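# Move sponge-filled tote from floor onto desk

## Task

Lift the tote that holds two yellow sponges off the floor and place it upright on the desk. Both sponges have to finish wholly inside the tote, with neither draped over a rim. The robot must not tip over or be left leaning, or the attempt fails. The tote must stay where it is on its own at the end; it does not count if only the robot's grip or contact keeps it there.

## Robot and tools

ROBOT. A simulated Hello Robot Stretch 3 with one arm. It has a two-wheel differential base (0.33 m long, 0.34 m wide) that cannot strafe, a vertical mast with a lift, and a telescoping arm that reaches out to the robot's right. To move the gripper forward or back you drive the base. On-the-spot turns pivot about the point between the drive wheels, 0.05 m behind the front edge. With the arm retracted and wrist folded, a turn sweeps a 0.28 m radius circle; an unfolded level wrist reaches past it. Cameras: head_camera and nav_camera ride on the head (aimed by head_pan_rad and head_tilt_rad); wrist_camera rides on the gripper.

FRAMES. Base frame: origin on the floor between the drive wheels, x forward, y left, z up. hand_pose is reported in it, at the point where closed fingertips meet. The odometry frame is the base frame as it stood when the scene began. Heading runs -3.142 to 3.142, positive to the left.

execute_actions takes "actions", a list run in order (empty list = just report). Each action: {"robot": ..., "steps": n, "until": ...}. steps is 1 to 450 control ticks at 30 per second; {"steps": n} alone only waits. "robot" is either one command, a list of up to 8 commands executed in sequence (each starting when the previous one finishes "done"), or {"stop": true}, which brakes everything and clears the queue. A command may hold:
- "base": exactly one of {"translate_m": d}, a relative drive in metres from the current spot, positive forward, |d| at most 1; or {"rotate_rad": d}, a relative turn in radians, positive counter-clockwise seen from above, |d| at most 3.2.
- "joints": one object of absolute targets by name (unnamed joints keep their target): lift_m 0 to 1.1 (arm height); arm_m 0 to 0.52 (extension); wrist_yaw_rad -1.345 to 4.42 (0 along the arm, positive toward the front, 3.0 folded over the base); wrist_pitch_rad -1.57 to 0.451 (0 level, negative tips fingers down); wrist_roll_rad -2.911 to 2.911; gripper_m -0.089 to 0.179 (larger is wider; actual fingertip gap is smaller by about 0.007 near closed, 0.025 fully open; zero gap below 0.007); head_pan_rad -3.953 to 1.73 (0 forward, positive left, -1.57 faces the arm); head_tilt_rad -1.53 to 0.419 (negative looks down).
- "contact_limits": {"arm_m": e}, effort percent 1 to 100 at which that arm motion halts; lower is gentler.
- In a list, {"pause_s": s} waits up to 15 s.
Motions begin at once, override older goals, and keep running between calls. "until" ends an action early when its conditions hold, e.g. {"robot": {"status": "ended"}} (nothing moving, no queue running), or field comparisons like {"lift_m": [">", 0.3], "arm_m_status": ["!=", "moving"]}; "any" instead of "robot" fires when the first motion ends. A call with any invalid or out-of-range value is rejected whole.

zoom_image: {"camera": one of head_camera, nav_camera, wrist_camera, "region": [x0, y0, x1, y1]} in pixels of that camera's last image, top-left origin, at most 504x504.

finished_scene: {"scene": n} ends the scene irreversibly and reports success; first let every motion settle.

SPEED. Fast base motion (0.30 m/s, 1.9 rad/s) only when stowed: lift_m under 0.30, arm_m under 0.03, wrist_yaw_rad over 2.54; otherwise 0.10 m/s and 0.63 rad/s.

GRIPPER. Grip by commanding gripper_m below the object's width (lower squeezes harder; a stall guard may ease off, letting heavy items slip). Release by going at least 0.02 above the touch value. Neither reading nor "done" proves a hold; check cameras.

SAFE FOLDING. Fold or unfold the wrist only with lift_m between 0.32 and 0.95, wrist_pitch_rad -0.4 and roll near 0; once folded, lift may drop to 0.25. With yaw below -0.4 keep pitch at -0.5 or lower.

BALANCE. Pushing into something rigid with the gripper above roughly 0.45 m can tip the robot, more so with raised contact limits or a repeat push after a contact_stop. Don't drive while holding, hooking or pressing something immovable, and beware snagging furniture, especially reversing. If it leans, reverse the last move in small steps, pull the gripper free, and lower lift_m to about 0.2 if needed.

RESULTS. Each reply shows one instant plus an image per camera: base_status with progress (e.g. translate_m +0.12 of +0.30), joint_goals, joint_status, measured_speeds, refusals/queue/queue_left, base_odometry, turned_by_wheels/imu, base_tilt (degrees, forward and right positive), motor_effort (percent, peak in brackets; positive pushes toward higher values; biased and noisy), lidar_m (12 sectors of 30 degrees, first straight ahead, counter-clockwise, plane 0.17 m up, 0.15 to 12 m, '-' none), wrist_depth_mm and head_depth_mm (7x7 median depths). Statuses: moving, done, off_target (stuck short, still pushing), contact_stop (lift or arm hit something firmly and went slack), time_out, stopped, not_commanded, torque_fault (wrist servo off ~10 s, joint limp). Lines starting refused:, dropped:, replaced: explain rejected goals, aborted queues, or how a superseded motion ended. robot.on_its_own flags goals the robot changed itself, slack or off joints, odd resting efforts, and tilt of 3 degrees or more.

AVOID. Dropping the tote or spilling sponges, slamming or hard pushing, wrist overload, tipping the robot, and finishing while anything still moves or while the robot props up the tote. Loose objects may occasionally get nudged by outside disturbances.

Each tool is called after "Request:" in YAML: its name, and indented under it one key for each argument.

## Session

I'll start by looking at the scene.

Request:
execute_actions:
  actions: []

Scene clock: 0.00 s.
robot.base_odometry: x=+0.000 y=+0.000 heading=+0.000 (m, m, rad; robot's odometry frame)
robot.turned_by_wheels: +0.000 (rad since the last result)
robot.turned_by_imu: +0.000 (rad since the last result)
robot.base_tilt: forward=+0.0 right=-0.5 (deg)
robot.lidar_m: 1.35 1.34 1.62 2.21 2.21 1.99 2.44 2.37 2.10 1.50 1.26 1.66
robot.head_depth_mm: 1930 2035 2032 2018 2003 1988 1959 / 1922 2131 2149 2161 2164 2189 2149 / 1938 2000 2027 2034 2083 2078 2059 / 1871 1900 1909 1919 1949 1946 1954 / 1784 1794 1799 1823 1835 1838 1851 / 1702 1698 1730 1738 1739 1729 1078 / 1620 1626 1645 1645 1658 1412 1020
robot.base_status: not_commanded
robot.joint_positions: lift_m=+0.433 arm_m=-0.002 wrist_yaw_rad=+3.008 wrist_pitch_rad=-0.441 wrist_roll_rad=+0.009 gripper_m=+0.037 head_pan_rad=-0.015 head_tilt_rad=-0.005
robot.joint_goals: lift_m=+0.433 arm_m=-0.002 wrist_yaw_rad=+3.008 wrist_pitch_rad=-0.441 wrist_roll_rad=+0.009 gripper_m=+0.037 head_pan_rad=-0.015 head_tilt_rad=-0.005
robot.joint_status: lift_m=not_commanded arm_m=not_commanded wrist_yaw_rad=not_commanded wrist_pitch_rad=not_commanded wrist_roll_rad=not_commanded gripper_m=not_commanded head_pan_rad=not_commanded head_tilt_rad=not_commanded
robot.measured_speeds: translate_m=+0.000 rotate_rad=+0.000 lift_m=+0.000 arm_m=+0.000 wrist_yaw_rad=+0.000 wrist_pitch_rad=+0.000 wrist_roll_rad=+0.000 head_pan_rad=+0.000 head_tilt_rad=+0.000
robot: refusals=0 queue=idle queue_left=0
robot.motor_effort: left_wheel=+1 right_wheel=+1 lift_m=+19 arm_m=-1 wrist_yaw_rad=+0 wrist_pitch_rad=+5 wrist_roll_rad=-1 gripper_m=+0 head_pan_rad=+0 head_tilt_rad=+2 (%)
robot.hand_pose: x=+0.0083 y=+0.0766 z=+0.4402 quat_wxyz=(+0.201, +0.702, +0.107, +0.675) (m; robot's base frame)
robot.wrist_depth_mm: - - - - - - - / - - - - - - - / - - - - - - - / 942 941 927 959 949 912 948 / 780 770 - 769 786 775 773 / 661 651 - 664 - 665 661 / 585 579 - 567 568 578 570
pictures: head_camera (sideways: a quarter turn clockwise sets it upright), nav_camera (sideways: a quarter turn counterclockwise sets it upright), wrist_camera
Images, in order (width x height): head_camera 896x504, nav_camera 672x504, wrist_camera 644x364.

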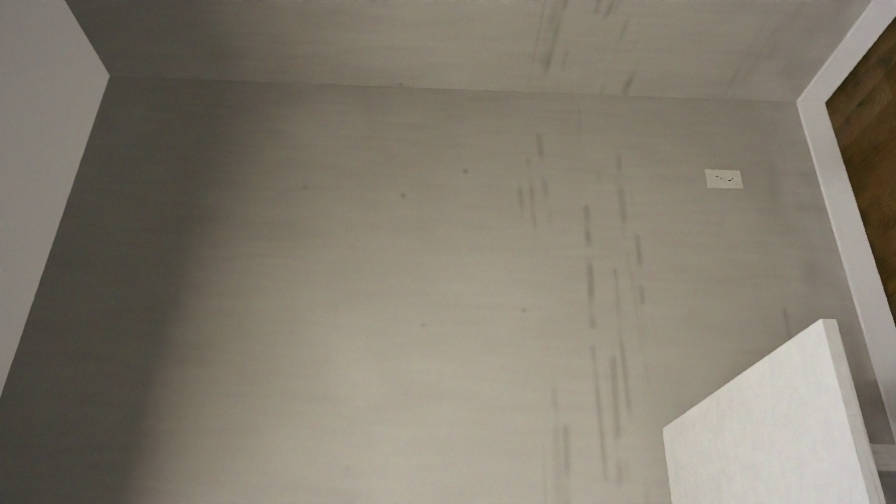

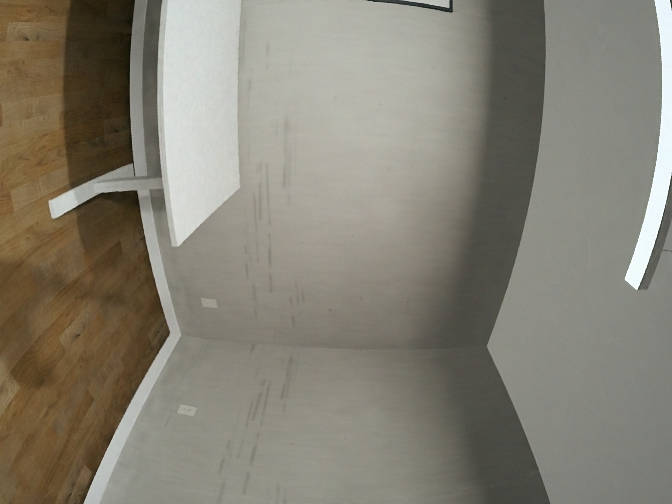

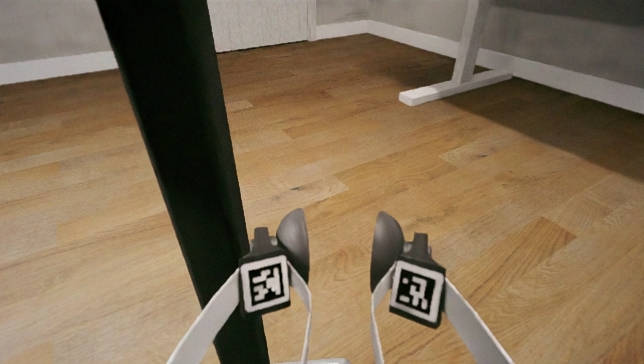

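Request:
execute_actions:
  actions:
    - {"robot": {"joints": {"head_pan_rad": -1.57, "head_tilt_rad": -0.7}}, "steps": 450, "until": {"robot": {"status": "ended"}}}

Scene clock: 3.97 s.
robot.base_odometry: x=+0.000 y=+0.000 heading=+0.000 (m, m, rad; robot's odometry frame)
robot.turned_by_wheels: +0.000 (rad since the last result)
robot.turned_by_imu: -0.001 (rad since the last result)
robot.base_tilt: forward=+0.0 right=-0.5 (deg)
robot.lidar_m: 1.35 1.35 1.62 2.22 2.21 2.00 2.45 2.36 2.11 1.50 1.26 1.66
robot.head_depth_mm: 1692 1936 2262 1997 1627 1367 1184 / 1608 1826 2123 1973 1600 1367 1178 / 1405 1502 1929 1910 1601 1357 1176 / 1401 1562 1819 1844 1588 1344 1174 / 1360 1513 1744 1796 1579 1343 1164 / 1311 1459 1648 1783 1582 1333 1161 / 1262 1404 1560 1707 1570 1328 1162
robot.base_status: not_commanded
robot.joint_positions: lift_m=+0.433 arm_m=-0.002 wrist_yaw_rad=+3.008 wrist_pitch_rad=-0.441 wrist_roll_rad=+0.009 gripper_m=+0.037 head_pan_rad=-1.563 head_tilt_rad=-0.691
robot.joint_goals: lift_m=+0.433 arm_m=-0.002 wrist_yaw_rad=+3.008 wrist_pitch_rad=-0.441 wrist_roll_rad=+0.009 gripper_m=+0.037 head_pan_rad=-1.570 head_tilt_rad=-0.700
robot.joint_status: lift_m=not_commanded arm_m=not_commanded wrist_yaw_rad=not_commanded wrist_pitch_rad=not_commanded wrist_roll_rad=not_commanded gripper_m=not_commanded head_pan_rad=done head_tilt_rad=done
robot.measured_speeds: translate_m=+0.000 rotate_rad=+0.000 lift_m=+0.000 arm_m=+0.000 wrist_yaw_rad=+0.000 wrist_pitch_rad=+0.000 wrist_roll_rad=+0.000 head_pan_rad=+0.000 head_tilt_rad=+0.000
robot: refusals=0 queue=done queue_left=0
robot.motor_effort: left_wheel=+1(1) right_wheel=+0(1) lift_m=+19(19) arm_m=-1(1) wrist_yaw_rad=+0(0) wrist_pitch_rad=+5(5) wrist_roll_rad=-1(0) gripper_m=-1(0) head_pan_rad=-3(30) head_tilt_rad=-3(24) (%)
robot.hand_pose: x=+0.0083 y=+0.0766 z=+0.4402 quat_wxyz=(+0.201, +0.702, +0.107, +0.675) (m; robot's base frame)
robot.wrist_depth_mm: - - - - - - - / - - - - - - - / - - - - - - - / 939 923 943 931 917 940 945 / 772 795 - 776 797 794 765 / 662 665 - 672 - 670 667 / 580 577 - 588 575 580 573
pictures: head_camera (sideways: a quarter turn clockwise sets it upright), nav_camera (sideways: a quarter turn counterclockwise sets it upright), wrist_camera
camera_calibration (this result's frames):
head_camera: T_world_to_cam=[[-0.0437454, 0.64075, -0.766503, 1.01711], [0.999032, 0.0244904, -0.0365437, 0.0485104], [-0.00464347, -0.767359, -0.641201, 0.787775], [0, 0, 0, 1]] pos_world=[-0.000311448, -0.0483959, 1.28651]
nav_camera: T_world_to_cam=[[0.0574607, -0.636596, 0.769054, -0.959233], [-0.997666, -0.0650754, 0.0206746, 0.0324389], [0.0368852, -0.768447, -0.63885, 0.78815], [0, 0, 0, 1]] pos_world=[0.0584104, -0.0028817, 1.24054]
wrist_camera: T_world_to_cam=[[0.997748, -0.0646372, -0.0179064, 0.0168418], [-0.0516126, -0.569417, -0.820427, 0.442954], [0.0428339, 0.819504, -0.571471, 0.349366], [0, 0, 0, 1]] pos_world=[-0.0089065, -0.032992, 0.563366]
Images, in order (width x height): head_camera 896x504, nav_camera 672x504, wrist_camera 644x364.

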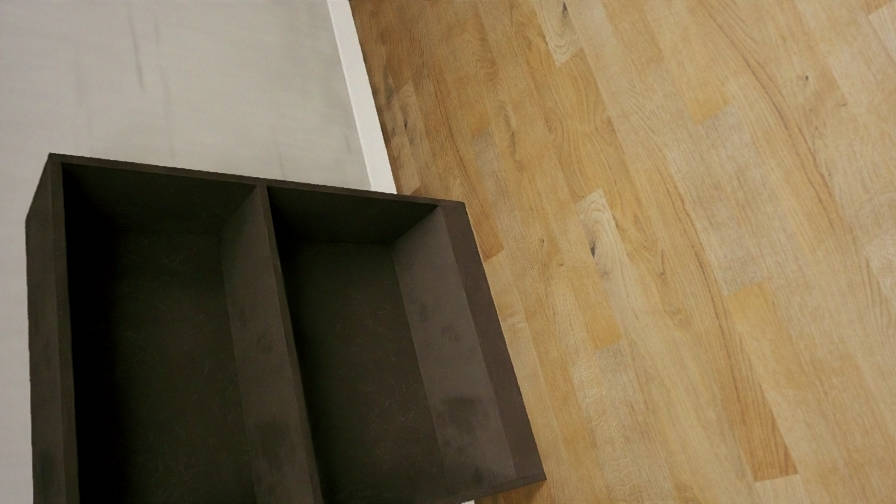

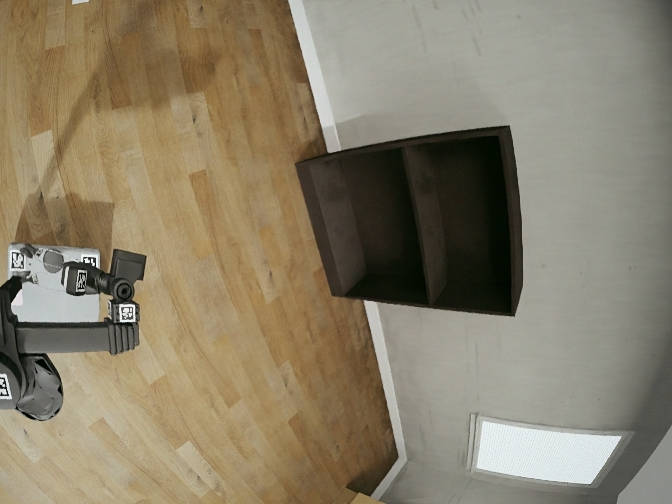

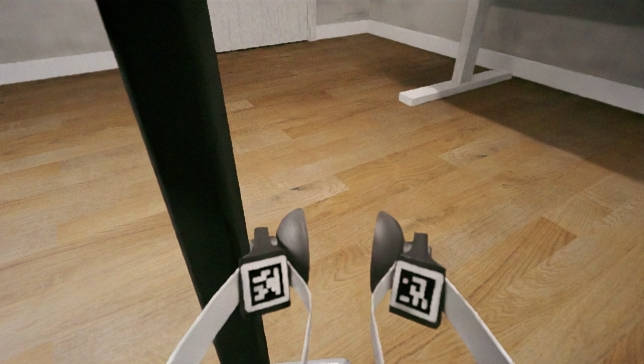

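Request:
execute_actions:
  actions:
    - {"robot": {"joints": {"head_pan_rad": -3.0, "head_tilt_rad": -0.7}}, "steps": 450, "until": {"robot": {"status": "ended"}}}

Scene clock: 6.97 s.
robot.base_odometry: x=+0.000 y=+0.000 heading=+0.000 (m, m, rad; robot's odometry frame)
robot.turned_by_wheels: +0.000 (rad since the last result)
robot.turned_by_imu: -0.001 (rad since the last result)
robot.base_tilt: forward=+0.0 right=-0.4 (deg)
robot.lidar_m: 1.34 1.34 1.62 2.21 2.21 2.00 2.44 2.37 2.11 1.49 1.26 1.66
robot.head_depth_mm: 2878 3191 2561 1974 1620 1366 1183 / 2839 3108 2548 1971 1606 1365 1178 / 2627 3031 2542 1956 1601 1358 1200 / 2202 2396 2502 1952 1601 1350 1170 / 2130 2298 2483 1949 1585 1344 1170 / 2066 2208 2382 1941 1581 1335 1164 / 2009 2179 2362 1917 1567 1328 1156
robot.base_status: not_commanded
robot.joint_positions: lift_m=+0.433 arm_m=-0.002 wrist_yaw_rad=+3.008 wrist_pitch_rad=-0.441 wrist_roll_rad=+0.009 gripper_m=+0.037 head_pan_rad=-2.993 head_tilt_rad=-0.691
robot.joint_goals: lift_m=+0.433 arm_m=-0.002 wrist_yaw_rad=+3.008 wrist_pitch_rad=-0.441 wrist_roll_rad=+0.009 gripper_m=+0.037 head_pan_rad=-3.000 head_tilt_rad=-0.700
robot.joint_status: lift_m=not_commanded arm_m=not_commanded wrist_yaw_rad=not_commanded wrist_pitch_rad=not_commanded wrist_roll_rad=not_commanded gripper_m=not_commanded head_pan_rad=done head_tilt_rad=done
robot.measured_speeds: translate_m=+0.000 rotate_rad=+0.000 lift_m=+0.000 arm_m=+0.000 wrist_yaw_rad=+0.000 wrist_pitch_rad=+0.000 wrist_roll_rad=+0.000 head_pan_rad=+0.000 head_tilt_rad=+0.000
robot: refusals=0 queue=done queue_left=0
robot.motor_effort: left_wheel=+1(1) right_wheel=+1(1) lift_m=+20(19) arm_m=-1(1) wrist_yaw_rad=+0(0) wrist_pitch_rad=+5(5) wrist_roll_rad=-1(1) gripper_m=+0(0) head_pan_rad=-2(31) head_tilt_rad=-3(3) (%)
robot.hand_pose: x=+0.0083 y=+0.0766 z=+0.4402 quat_wxyz=(+0.201, +0.702, +0.107, +0.675) (m; robot's base frame)
robot.wrist_depth_mm: - - - - - - - / - - - - - - - / - - - - - - - / 951 958 926 951 944 934 961 / 782 768 - 769 813 784 763 / 659 647 - 652 - 671 650 / 575 576 - 575 580 578 584
pictures: head_camera (sideways: a quarter turn clockwise sets it upright), nav_camera (sideways: a quarter turn counterclockwise sets it upright), wrist_camera
camera_calibration (this result's frames):
head_camera: T_world_to_cam=[[0.62855, 0.133276, -0.766265, 1.0127], [0.164463, -0.985706, -0.0365376, 0.0535933], [-0.760182, -0.103056, -0.641485, 0.792754], [0, 0, 0, 1]] pos_world=[-0.0427111, -0.000442878, 1.2865]
nav_camera: T_world_to_cam=[[-0.622514, -0.146272, 0.768818, -0.954778], [-0.204449, 0.978659, 0.0206535, 0.0276278], [-0.755432, -0.144327, -0.639134, 0.793353], [0, 0, 0, 1]] pos_world=[0.0106104, -0.0521937, 1.24054]
wrist_camera: T_world_to_cam=[[0.997748, -0.0646371, -0.0179062, 0.0168417], [-0.0516124, -0.569417, -0.820427, 0.442954], [0.0428339, 0.819504, -0.571471, 0.349366], [0, 0, 0, 1]] pos_world=[-0.00890651, -0.032992, 0.563366]
Images, in order (width x height): head_camera 896x504, nav_camera 672x504, wrist_camera 644x364.

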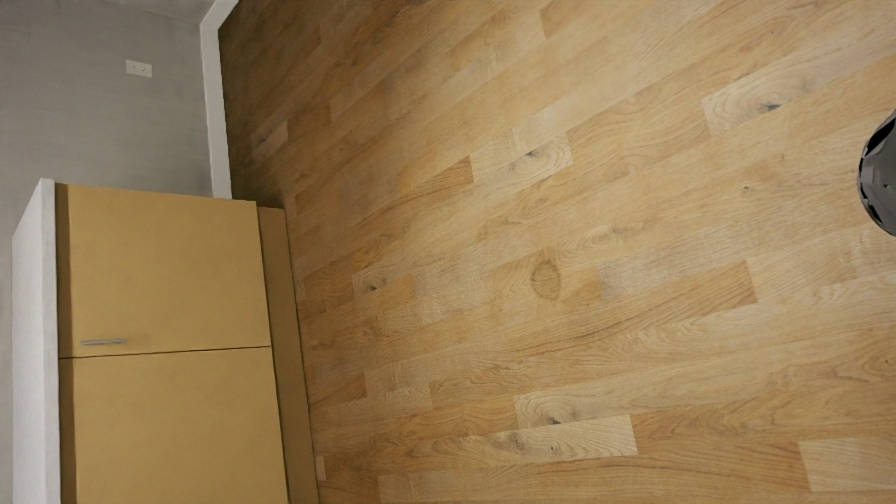

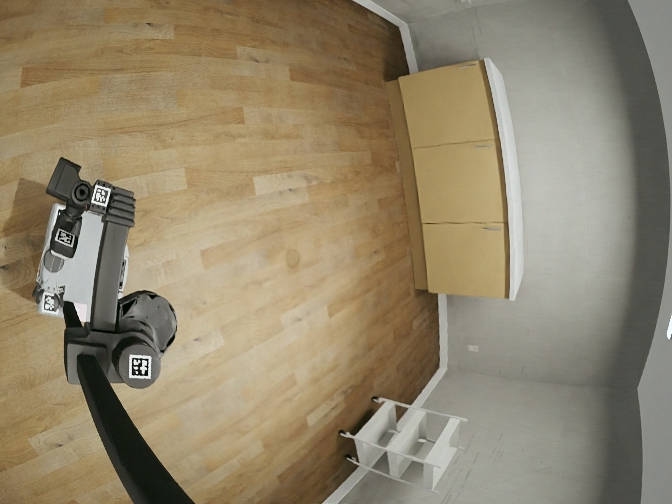

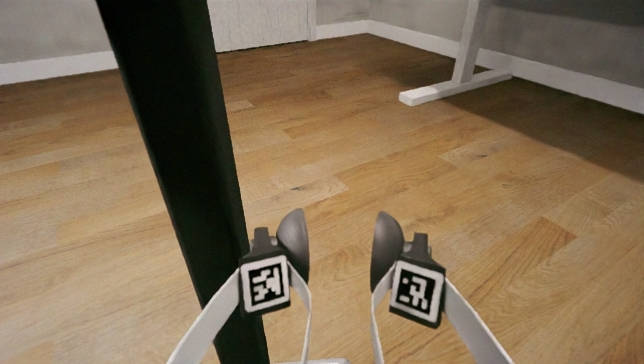

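Request:
execute_actions:
  actions:
    - {"robot": {"joints": {"head_pan_rad": 0.9, "head_tilt_rad": -0.8}}, "steps": 450, "until": {"robot": {"status": "ended"}}}

Scene clock: 14.90 s.
robot.base_odometry: x=+0.000 y=+0.000 heading=+0.000 (m, m, rad; robot's odometry frame)
robot.turned_by_wheels: +0.000 (rad since the last result)
robot.turned_by_imu: -0.001 (rad since the last result)
robot.base_tilt: forward=+0.0 right=-0.5 (deg)
robot.lidar_m: 1.34 1.35 1.62 2.21 2.21 1.99 2.45 2.37 2.10 1.50 1.26 1.66
robot.head_depth_mm: 1483 1270 1881 1784 1496 1293 1142 / 1525 1262 1971 1763 1499 1292 1141 / 1581 1241 2031 1769 1488 1286 1134 / 1637 1228 2074 1753 1481 1279 1130 / 1689 1274 2082 1743 1473 1284 1124 / 1791 1331 2057 1724 1463 1272 1127 / 1959 1374 2092 1711 1473 1270 1120
robot.base_status: not_commanded
robot.joint_positions: lift_m=+0.433 arm_m=-0.002 wrist_yaw_rad=+3.008 wrist_pitch_rad=-0.441 wrist_roll_rad=+0.009 gripper_m=+0.037 head_pan_rad=+0.893 head_tilt_rad=-0.790
robot.joint_goals: lift_m=+0.433 arm_m=-0.002 wrist_yaw_rad=+3.008 wrist_pitch_rad=-0.441 wrist_roll_rad=+0.009 gripper_m=+0.037 head_pan_rad=+0.900 head_tilt_rad=-0.800
robot.joint_status: lift_m=not_commanded arm_m=not_commanded wrist_yaw_rad=not_commanded wrist_pitch_rad=not_commanded wrist_roll_rad=not_commanded gripper_m=not_commanded head_pan_rad=done head_tilt_rad=done
robot.measured_speeds: translate_m=+0.000 rotate_rad=+0.000 lift_m=+0.000 arm_m=+0.000 wrist_yaw_rad=+0.000 wrist_pitch_rad=+0.000 wrist_roll_rad=+0.000 head_pan_rad=+0.000 head_tilt_rad=+0.000
robot: refusals=0 queue=done queue_left=0
robot.motor_effort: left_wheel=+1(1) right_wheel=+1(0) lift_m=+19(20) arm_m=-1(1) wrist_yaw_rad=+0(0) wrist_pitch_rad=+5(5) wrist_roll_rad=+0(1) gripper_m=-1(0) head_pan_rad=+3(30) head_tilt_rad=-3(10) (%)
robot.hand_pose: x=+0.0083 y=+0.0766 z=+0.4402 quat_wxyz=(+0.201, +0.702, +0.107, +0.675) (m; robot's base frame)
robot.wrist_depth_mm: - - - - - - - / - - - - - - - / - - - - - - - / 932 948 928 935 954 948 932 / 772 773 - 783 798 764 781 / 654 657 - 661 - 668 665 / 574 573 - 582 572 587 584
pictures: head_camera (sideways: a quarter turn clockwise sets it upright), nav_camera (sideways: a quarter turn counterclockwise sets it upright), wrist_camera
camera_calibration (this result's frames):
head_camera: T_world_to_cam=[[-0.417653, -0.580091, -0.699329, 0.931846], [-0.790727, 0.611182, -0.0347356, 0.0570694], [0.447567, 0.538471, -0.713955, 0.879648], [0, 0, 0, 1]] pos_world=[0.0406128, 0.0320104, 1.28168]
nav_camera: T_world_to_cam=[[0.40458, 0.585777, 0.702268, -0.874308], [0.814272, -0.580292, 0.0149288, 0.0288687], [0.416265, 0.565797, -0.711756, 0.880665], [0, 0, 0, 1]] pos_world=[-0.03637, 0.0306244, 1.24039]
wrist_camera: T_world_to_cam=[[0.997748, -0.0646372, -0.0179064, 0.0168418], [-0.0516126, -0.569417, -0.820427, 0.442954], [0.0428339, 0.819504, -0.571471, 0.349366], [0, 0, 0, 1]] pos_world=[-0.0089065, -0.032992, 0.563366]
Images, in order (width x height): head_camera 896x504, nav_camera 672x504, wrist_camera 644x364.

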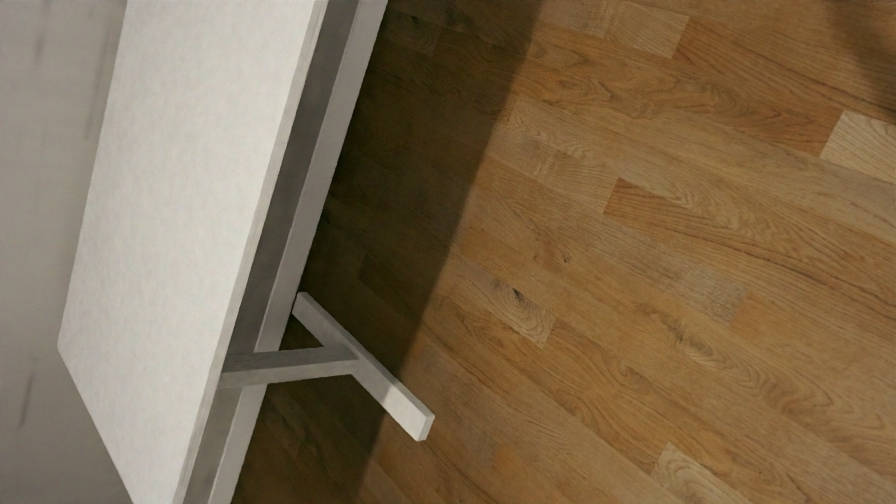

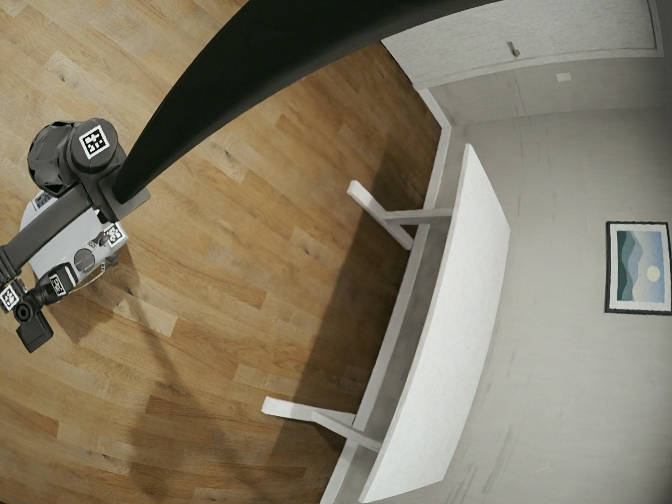

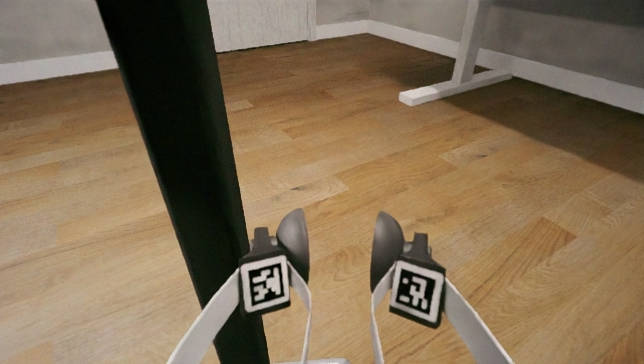

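Request:
execute_actions:
  actions:
    - {"robot": {"joints": {"head_pan_rad": 1.73, "head_tilt_rad": -0.7}}, "steps": 450, "until": {"robot": {"status": "ended"}}}

Scene clock: 19.23 s.
robot.base_odometry: x=+0.000 y=+0.000 heading=+0.000 (m, m, rad; robot's odometry frame)
robot.turned_by_wheels: +0.000 (rad since the last result)
robot.turned_by_imu: -0.001 (rad since the last result)
robot.base_tilt: forward=+0.1 right=-0.4 (deg)
robot.lidar_m: 1.35 1.34 1.63 2.21 2.21 2.00 2.44 2.37 2.10 1.50 1.26 1.66
robot.head_depth_mm: 2173 2471 2497 1959 1602 1350 1180 / 2077 2373 2490 1937 1589 1347 1173 / 1992 2267 2457 1928 1589 1342 1170 / 1938 2191 2370 1928 1591 1345 1162 / 1889 2115 2320 1899 1573 1331 1158 / 1861 2067 2270 1906 1587 1353 - / 1807 2002 2208 - - - -
robot.base_status: not_commanded
robot.joint_positions: lift_m=+0.433 arm_m=-0.002 wrist_yaw_rad=+3.008 wrist_pitch_rad=-0.441 wrist_roll_rad=+0.009 gripper_m=+0.037 head_pan_rad=+1.707 head_tilt_rad=-0.705
robot.joint_goals: lift_m=+0.433 arm_m=-0.002 wrist_yaw_rad=+3.008 wrist_pitch_rad=-0.441 wrist_roll_rad=+0.009 gripper_m=+0.037 head_pan_rad=+1.730 head_tilt_rad=-0.700
robot.joint_status: lift_m=not_commanded arm_m=not_commanded wrist_yaw_rad=not_commanded wrist_pitch_rad=not_commanded wrist_roll_rad=not_commanded gripper_m=not_commanded head_pan_rad=off_target head_tilt_rad=done
robot.measured_speeds: translate_m=+0.000 rotate_rad=+0.000 lift_m=+0.000 arm_m=+0.000 wrist_yaw_rad=+0.000 wrist_pitch_rad=+0.000 wrist_roll_rad=+0.000 head_pan_rad=+0.000 head_tilt_rad=+0.000
robot: refusals=0 queue=dropped queue_left=0
robot.motor_effort: left_wheel=+1(1) right_wheel=+1(1) lift_m=+19(19) arm_m=-1(1) wrist_yaw_rad=+0(0) wrist_pitch_rad=+5(5) wrist_roll_rad=-1(1) gripper_m=+1(0) head_pan_rad=+2(27) head_tilt_rad=+2(7) (%)
robot.hand_pose: x=+0.0083 y=+0.0766 z=+0.4402 quat_wxyz=(+0.201, +0.702, +0.107, +0.675) (m; robot's base frame)
robot.wrist_depth_mm: - - - - - - - / - - - - - - - / - - - - - - - / 925 938 947 922 949 971 956 / 754 787 - 784 797 778 787 / 670 659 - 665 - 639 669 / 576 577 - 571 584 570 575
pictures: head_camera (sideways: a quarter turn clockwise sets it upright), nav_camera (sideways: a quarter turn counterclockwise sets it upright), wrist_camera
camera_calibration (this result's frames):
head_camera: T_world_to_cam=[[0.127075, -0.640578, -0.757306, 1.00408], [-0.987561, -0.152987, -0.0363058, 0.0603182], [-0.0926013, 0.752499, -0.652051, 0.802425], [0, 0, 0, 1]] pos_world=[0.00627929, 0.0485969, 1.28581]
nav_camera: T_world_to_cam=[[-0.140149, 0.634735, 0.759914, -0.946115], [0.98103, 0.192834, 0.0198608, 0.0214286], [-0.133931, 0.748282, -0.64972, 0.803332], [0, 0, 0, 1]] pos_world=[-0.0460287, -0.00471907, 1.24048]
wrist_camera: T_world_to_cam=[[0.997748, -0.0646373, -0.0179062, 0.0168417], [-0.0516125, -0.569417, -0.820427, 0.442954], [0.0428341, 0.819504, -0.571471, 0.349366], [0, 0, 0, 1]] pos_world=[-0.00890648, -0.032992, 0.563366]
Images, in order (width x height): head_camera 896x504, nav_camera 672x504, wrist_camera 644x364.

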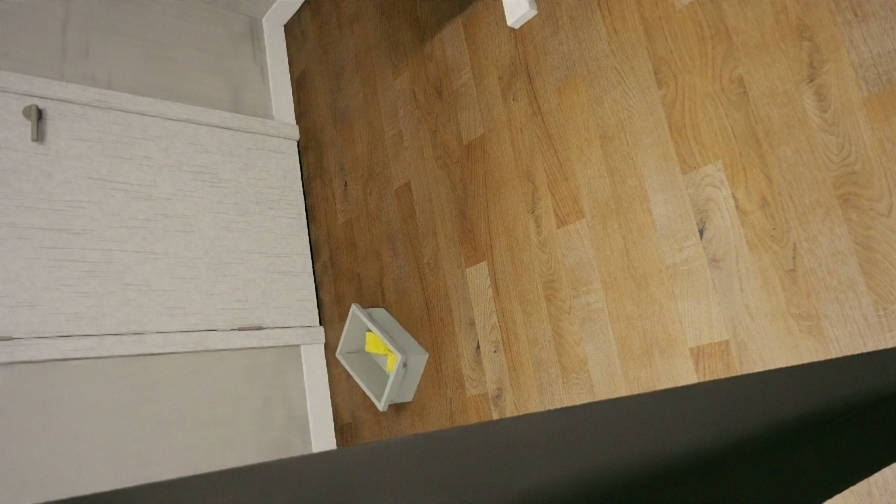

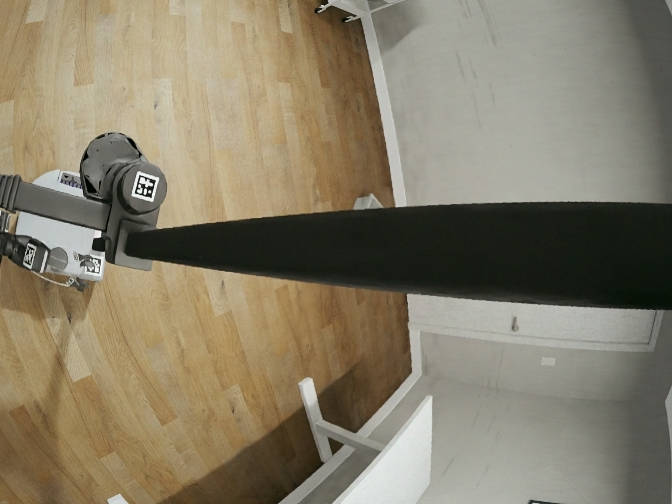

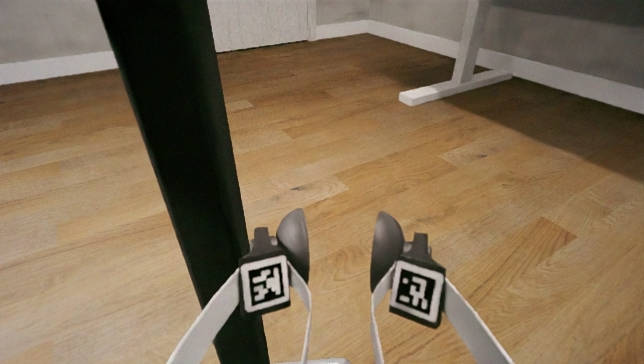

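Found the tote. Zooming in.

Request:
zoom_image:
  camera: "head_camera"
  region: [310, 290, 450, 430]

Region (310, 290, 450, 430) of head_camera's 896x504 image, scaled by 3.600, with more detail than that image has.

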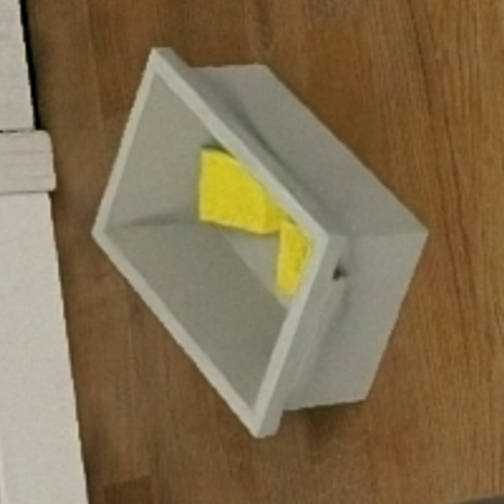

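Request:
execute_actions:
  actions:
    - {"robot": {"base": {"rotate_rad": -1.546}, "joints": {"lift_m": 0.28, "wrist_pitch_rad": -0.4, "head_pan_rad": -2.85, "head_tilt_rad": -0.7}}, "steps": 450, "until": {"robot": {"status": "ended"}}}

Scene clock: 116.53 s.
robot.base_odometry: x=+0.000 y=+0.000 heading=-1.546 (m, m, rad; robot's odometry frame)
robot.turned_by_wheels: -1.546 (rad since the last result)
robot.turned_by_imu: -1.514 (rad since the last result)
robot.base_tilt: forward=+0.0 right=-0.6 (deg)
robot.lidar_m: 1.50 1.26 1.68 1.34 1.79 1.62 2.21 2.20 1.99 2.42 2.38 2.04
robot.head_depth_mm: 1932 2167 2387 1969 1609 1363 1172 / 1909 2143 2366 1945 1592 1346 1173 / 1887 2116 2328 1925 1587 1347 1169 / 1870 2125 2322 1921 1570 1339 1162 / 1858 2079 2278 1915 1565 1332 1161 / 1835 2055 2274 1908 1561 1332 1156 / 1829 2037 2234 1875 1554 1330 1149
robot.base_status: done (rotate_rad -1.5459 of -1.5460)
robot.joint_positions: lift_m=+0.280 arm_m=-0.002 wrist_yaw_rad=+3.008 wrist_pitch_rad=-0.422 wrist_roll_rad=+0.009 gripper_m=+0.037 head_pan_rad=-2.843 head_tilt_rad=-0.704
robot.joint_goals: lift_m=+0.280 arm_m=-0.002 wrist_yaw_rad=+3.008 wrist_pitch_rad=-0.400 wrist_roll_rad=+0.009 gripper_m=+0.037 head_pan_rad=-2.850 head_tilt_rad=-0.700
robot.joint_status: lift_m=done arm_m=not_commanded wrist_yaw_rad=not_commanded wrist_pitch_rad=done wrist_roll_rad=not_commanded gripper_m=not_commanded head_pan_rad=done head_tilt_rad=done
robot.measured_speeds: translate_m=+0.000 rotate_rad=+0.000 lift_m=+0.000 arm_m=+0.000 wrist_yaw_rad=+0.000 wrist_pitch_rad=+0.000 wrist_roll_rad=+0.000 head_pan_rad=+0.000 head_tilt_rad=+0.000
robot: refusals=0 queue=done queue_left=0
robot.motor_effort: left_wheel=+3(13) right_wheel=-1(4) lift_m=+16(26) arm_m=-1(1) wrist_yaw_rad=+0(0) wrist_pitch_rad=+8(8) wrist_roll_rad=-1(0) gripper_m=+0(0) head_pan_rad=-2(30) head_tilt_rad=+2(2) (%)
robot.hand_pose: x=+0.0087 y=+0.0791 z=+0.2921 quat_wxyz=(+0.195, +0.703, +0.101, +0.677) (m; robot's base frame)
robot.wrist_depth_mm: - - - - - - - / - - - - - - - / 938 918 913 920 932 908 937 / 716 714 720 710 710 711 726 / 585 580 - 594 605 591 589 / 496 494 - 509 - 499 497 / 443 - - - 435 432 427
pictures: head_camera (sideways: a quarter turn clockwise sets it upright), nav_camera (sideways: a quarter turn counterclockwise sets it upright), wrist_camera
camera_calibration (this result's frames):
head_camera: T_world_to_cam=[[0.611073, 0.228367, -0.757917, 1.00193], [0.309996, -0.950044, -0.0363217, 0.0524239], [-0.728349, -0.212756, -0.651339, 0.805378], [0, 0, 0, 1]] pos_world=[-0.0419058, -0.0076536, 1.28586]
nav_camera: T_world_to_cam=[[-0.603199, -0.240329, 0.760522, -0.944082], [-0.348285, 0.937177, 0.0199146, 0.0294674], [-0.717529, -0.252866, -0.649007, 0.805965], [0, 0, 0, 1]] pos_world=[0.0190973, -0.0507053, 1.24048]
wrist_camera: T_world_to_cam=[[0.997793, -0.064293, -0.0165718, 0.0136042], [-0.0494818, -0.55367, -0.831265, 0.324797], [0.0442692, 0.830251, -0.555629, 0.257244], [0, 0, 0, 1]] pos_world=[-0.00889056, -0.0328718, 0.41315]
Images, in order (width x height): head_camera 896x504, nav_camera 672x504, wrist_camera 644x364.

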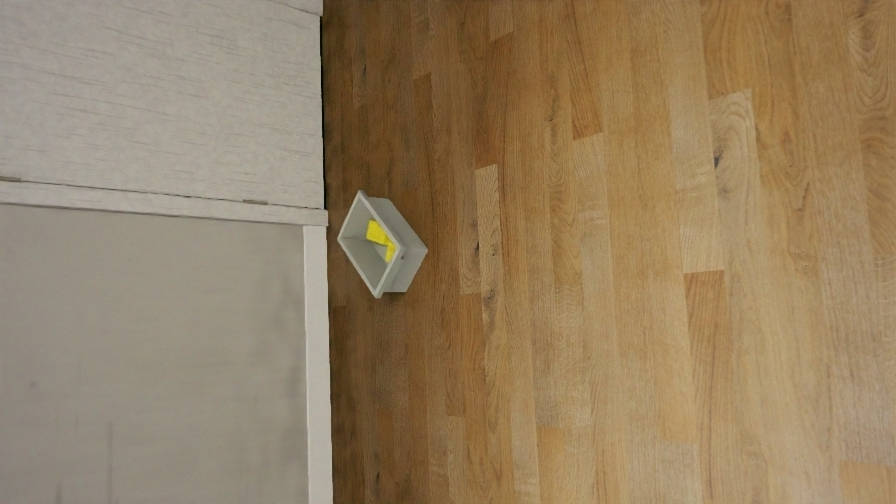

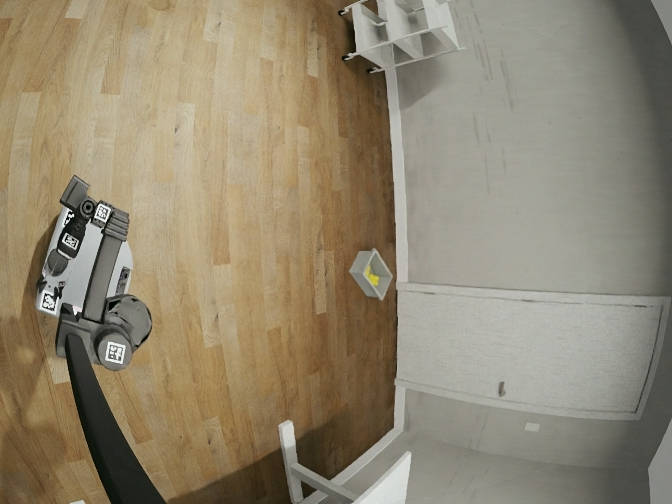

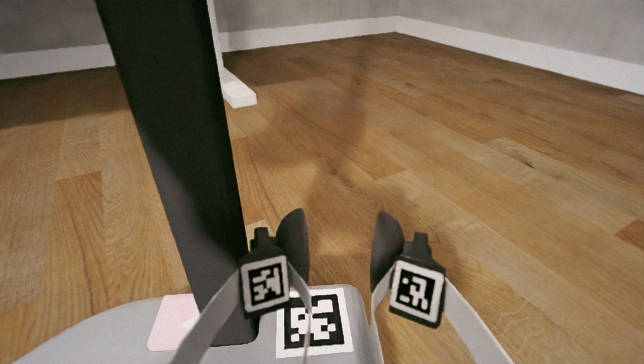

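Request:
execute_actions:
  actions:
    - {"robot": {"base": {"translate_m": -1.0}, "joints": {"head_pan_rad": -1.6, "head_tilt_rad": -1.15}}, "steps": 450, "until": {"robot": {"translate_m": ["<", -0.62]}}}
    - {"robot": {"base": {"translate_m": -1.0}}, "steps": 450, "until": {"robot": {"translate_m": ["<", -0.93]}}}
    - {"robot": {"joints": {"lift_m": 0.42}}, "steps": 450, "until": {"robot": {"lift_m": [">", 0.34]}}}
    - {"robot": {"joints": {"wrist_yaw_rad": 0.0, "arm_m": 0.1, "gripper_m": 0.10}}, "steps": 450, "until": {"robot": {"wrist_yaw_rad": ["<", 1.2]}}}
    - {"robot": {"joints": {"wrist_pitch_rad": -1.57, "wrist_roll_rad": 1.57}}, "steps": 450, "until": {"robot": {"status": "ended"}}}

Scene clock: 144.40 s.
robot.base_odometry: x=-0.040 y=+1.622 heading=-1.546 (m, m, rad; robot's odometry frame)
robot.turned_by_wheels: +0.000 (rad since the last result)
robot.turned_by_imu: -0.008 (rad since the last result)
robot.base_tilt: forward=+0.0 right=-0.5 (deg)
robot.lidar_m: 2.82 1.87 1.43 0.80 1.11 0.91 0.72 0.71 0.75 1.14 1.88 3.26
robot.head_depth_mm: 994 1103 1241 1357 1278 1187 - / 1155 1302 1449 1386 1269 1194 - / 1375 1563 1518 1380 - - - / 1687 1660 1495 1360 1240 - - / 1835 1648 1498 1373 1257 1171 1094 / 1817 1640 1495 1354 1258 1163 1087 / 1806 1633 1480 1358 1250 1160 1086
robot.base_status: done (translate_m -1.0000 of -1.0000)
robot.joint_positions: lift_m=+0.420 arm_m=+0.100 wrist_yaw_rad=+0.002 wrist_pitch_rad=-1.560 wrist_roll_rad=+1.563 gripper_m=+0.100 head_pan_rad=-1.606 head_tilt_rad=-1.136
robot.joint_goals: lift_m=+0.420 arm_m=+0.100 wrist_yaw_rad=+0.000 wrist_pitch_rad=-1.570 wrist_roll_rad=+1.570 gripper_m=+0.100 head_pan_rad=-1.600 head_tilt_rad=-1.150
robot.joint_status: lift_m=done arm_m=done wrist_yaw_rad=done wrist_pitch_rad=done wrist_roll_rad=done gripper_m=done head_pan_rad=done head_tilt_rad=done
robot.measured_speeds: translate_m=+0.000 rotate_rad=+0.000 lift_m=+0.000 arm_m=+0.000 wrist_yaw_rad=+0.000 wrist_pitch_rad=+0.000 wrist_roll_rad=+0.000 head_pan_rad=+0.000 head_tilt_rad=+0.000
robot: refusals=0 queue=done queue_left=0
robot.motor_effort: left_wheel=+3(9) right_wheel=-1(5) lift_m=+23(23) arm_m=+3(3) wrist_yaw_rad=-2(2) wrist_pitch_rad=-5(8) wrist_roll_rad=+2(2) gripper_m=+0(78) head_pan_rad=+2(27) head_tilt_rad=-4(24) (%)
robot.hand_pose: x=-0.0216 y=-0.2232 z=+0.3020 quat_wxyz=(+0.004, +0.003, -0.711, -0.703) (m; robot's base frame)
robot.wrist_depth_mm: 354 404 426 426 421 - - / 377 404 439 437 433 - - / 405 455 445 445 - - - / 423 427 462 457 - - - / 398 395 482 473 - - - / 513 501 493 481 480 - 461 / 522 518 507 497 496 488 471
pictures: head_camera (sideways: a quarter turn clockwise sets it upright), nav_camera (sideways: a quarter turn counterclockwise sets it upright), wrist_camera
camera_calibration (this result's frames):
head_camera: T_world_to_cam=[[-0.00622261, 0.90939, -0.415897, 0.560087], [0.999652, -0.00500315, -0.0258964, 0.0346267], [-0.0256308, -0.415914, -0.909043, 1.13615], [0, 0, 0, 1]] pos_world=[-0.00200907, -0.0366244, 1.26664]
nav_camera: T_world_to_cam=[[0.020053, -0.90733, 0.419941, -0.504149], [-0.999674, -0.0248253, -0.00590147, 0.0670546], [0.0157797, -0.419686, -0.907532, 1.13762], [0, 0, 0, 1]] pos_world=[0.0591911, 0.0216777, 1.24453]
wrist_camera: T_world_to_cam=[[-0.0315342, 0.996227, -0.0808578, 0.258426], [0.985359, 0.0445472, 0.164569, 0.0192782], [0.16755, -0.0744844, -0.983046, 0.444848], [0, 0, 0, 1]] pos_world=[-0.0853809, -0.225175, 0.455029]
Images, in order (width x height): head_camera 896x504, nav_camera 672x504, wrist_camera 644x364.

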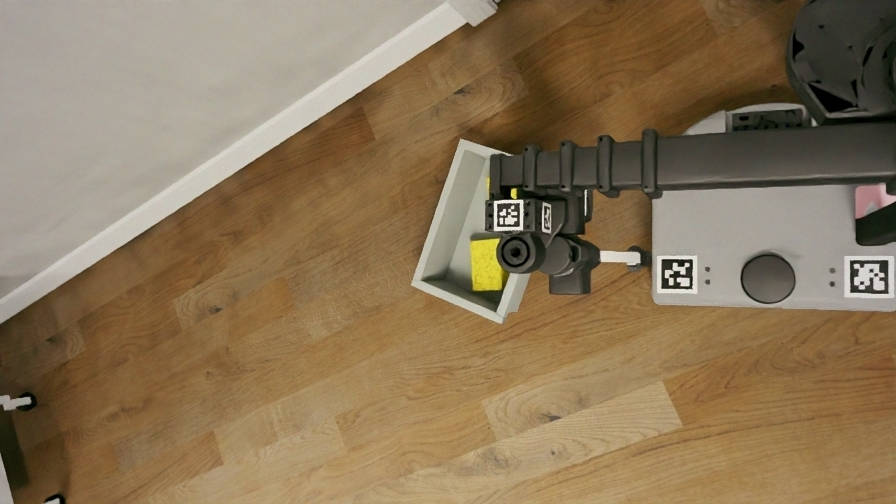

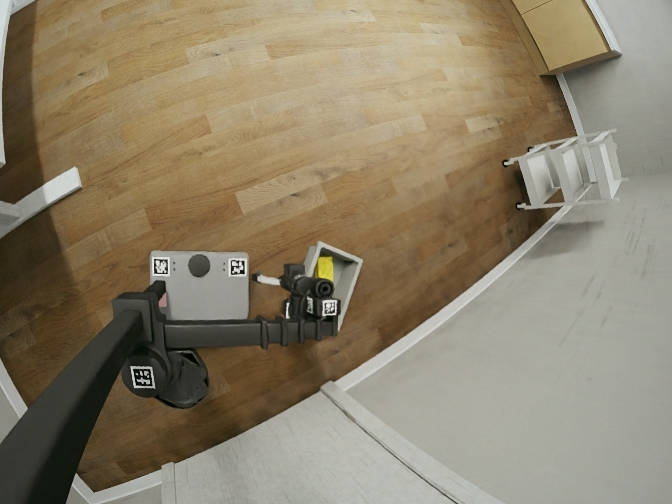

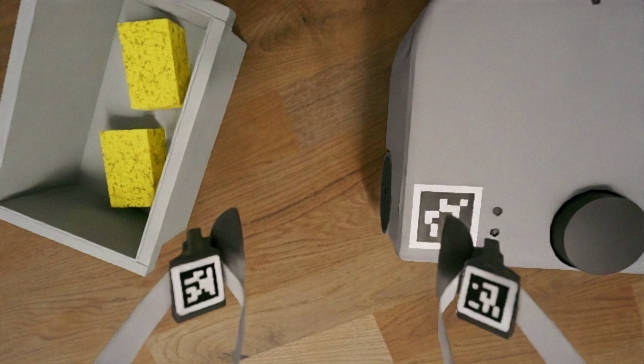

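Request:
zoom_image:
  camera: "wrist_camera"
  region: [0, 0, 300, 300]

Request:
zoom_image:
  camera: "head_camera"
  region: [400, 120, 660, 340]

Region (0, 0, 300, 300) of wrist_camera's 644x364 image, scaled by 1.680.

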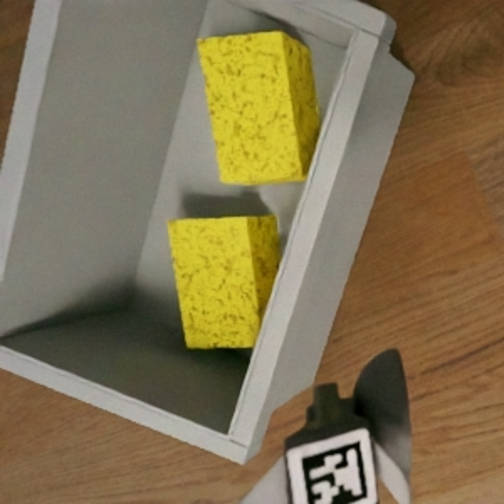

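Region (400, 120, 660, 340) of head_camera's 896x504 image, scaled by 1.938, with more detail than that image has; it fills the top 426 rows of this view, and the rest is white.

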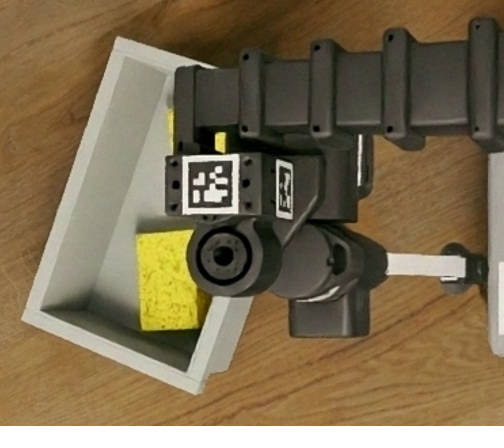

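Request:
execute_actions:
  actions:
    - {"robot": {"base": {"translate_m": -0.044}, "joints": {"lift_m": 0.31, "arm_m": 0.284, "wrist_yaw_rad": -0.35, "head_pan_rad": -1.45}}, "steps": 450, "until": {"robot": {"status": "ended"}}}

Scene clock: 197.80 s.
robot.base_odometry: x=-0.042 y=+1.666 heading=-1.546 (m, m, rad; robot's odometry frame)
robot.turned_by_wheels: +0.000 (rad since the last result)
robot.turned_by_imu: -0.001 (rad since the last result)
robot.base_tilt: forward=+0.0 right=-0.5 (deg)
robot.lidar_m: 2.87 1.87 0.82 0.82 1.09 0.86 0.68 0.67 0.71 1.08 1.89 3.30
robot.head_depth_mm: 1121 1213 1320 1355 1286 1187 1114 / 1352 1502 1488 1384 1271 1191 - / 1712 1658 1506 - 1253 - - / 1842 1651 1505 1349 1252 - - / 1826 1652 1493 1374 1261 1166 1087 / 1833 1645 1483 1356 1256 1166 1093 / 1802 1628 1484 1362 1251 1161 1084
robot.base_status: done (translate_m -0.0440 of -0.0440)
robot.joint_positions: lift_m=+0.310 arm_m=+0.284 wrist_yaw_rad=-0.350 wrist_pitch_rad=-1.561 wrist_roll_rad=+1.564 gripper_m=+0.100 head_pan_rad=-1.457 head_tilt_rad=-1.136
robot.joint_goals: lift_m=+0.310 arm_m=+0.284 wrist_yaw_rad=-0.350 wrist_pitch_rad=-1.570 wrist_roll_rad=+1.570 gripper_m=+0.100 head_pan_rad=-1.450 head_tilt_rad=-1.150
robot.joint_status: lift_m=done arm_m=done wrist_yaw_rad=done wrist_pitch_rad=done wrist_roll_rad=done gripper_m=done head_pan_rad=done head_tilt_rad=done
robot.measured_speeds: translate_m=+0.000 rotate_rad=+0.000 lift_m=+0.000 arm_m=+0.000 wrist_yaw_rad=+0.000 wrist_pitch_rad=+0.000 wrist_roll_rad=+0.000 head_pan_rad=+0.000 head_tilt_rad=+0.000
robot: refusals=0 queue=done queue_left=0
robot.motor_effort: left_wheel=+3(5) right_wheel=-1(4) lift_m=+16(22) arm_m=+3(3) wrist_yaw_rad=-1(1) wrist_pitch_rad=-4(4) wrist_roll_rad=+2(2) gripper_m=+0(0) head_pan_rad=+2(16) head_tilt_rad=-4(4) (%)
robot.hand_pose: x=-0.0141 y=-0.4081 z=+0.1925 quat_wxyz=(-0.120, -0.121, -0.700, -0.694) (m; robot's base frame)
robot.wrist_depth_mm: 336 228 247 238 319 316 313 / 350 257 296 328 327 327 324 / 355 260 300 336 335 331 330 / 368 263 353 343 345 341 335 / 376 282 316 337 355 350 343 / 386 267 325 320 364 357 354 / 401 306 306 296 374 373 361
pictures: head_camera (sideways: a quarter turn clockwise sets it upright), nav_camera (sideways: a quarter turn counterclockwise sets it upright), wrist_camera
camera_calibration (this result's frames):
head_camera: T_world_to_cam=[[-0.141747, 0.898299, -0.415892, 0.560907], [0.989223, 0.144105, -0.0258963, 0.0346901], [0.0366698, -0.415081, -0.909045, 1.13577], [0, 0, 0, 1]] pos_world=[0.00354242, -0.0374239, 1.26664]
nav_camera: T_world_to_cam=[[0.155116, -0.8942, 0.419936, -0.504967], [-0.984798, -0.173604, -0.0059018, 0.0669642], [0.0781798, -0.412637, -0.907535, 1.13724], [0, 0, 0, 1]] pos_world=[0.0553653, 0.0293518, 1.24453]
wrist_camera: T_world_to_cam=[[0.314556, 0.945894, -0.0796181, 0.41812], [0.940025, -0.298746, 0.164634, -0.102634], [0.131941, -0.12663, -0.983136, 0.300372], [0, 0, 0, 1]] pos_world=[-0.0746749, -0.388123, 0.345493]
Images, in order (width x height): head_camera 896x504, nav_camera 672x504, wrist_camera 644x364.

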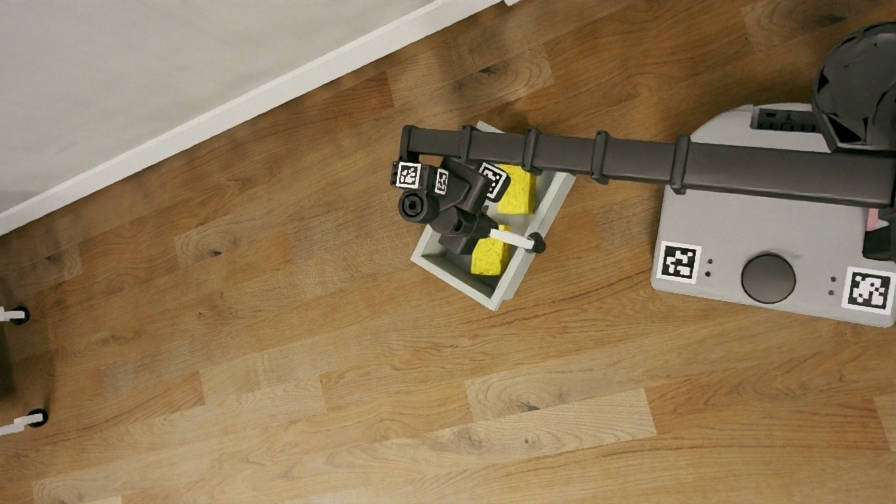

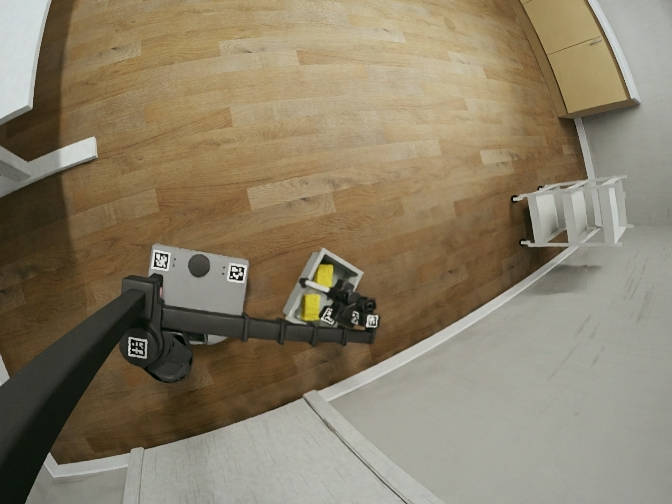

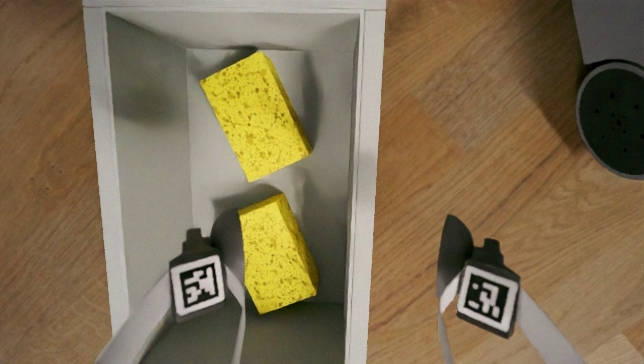

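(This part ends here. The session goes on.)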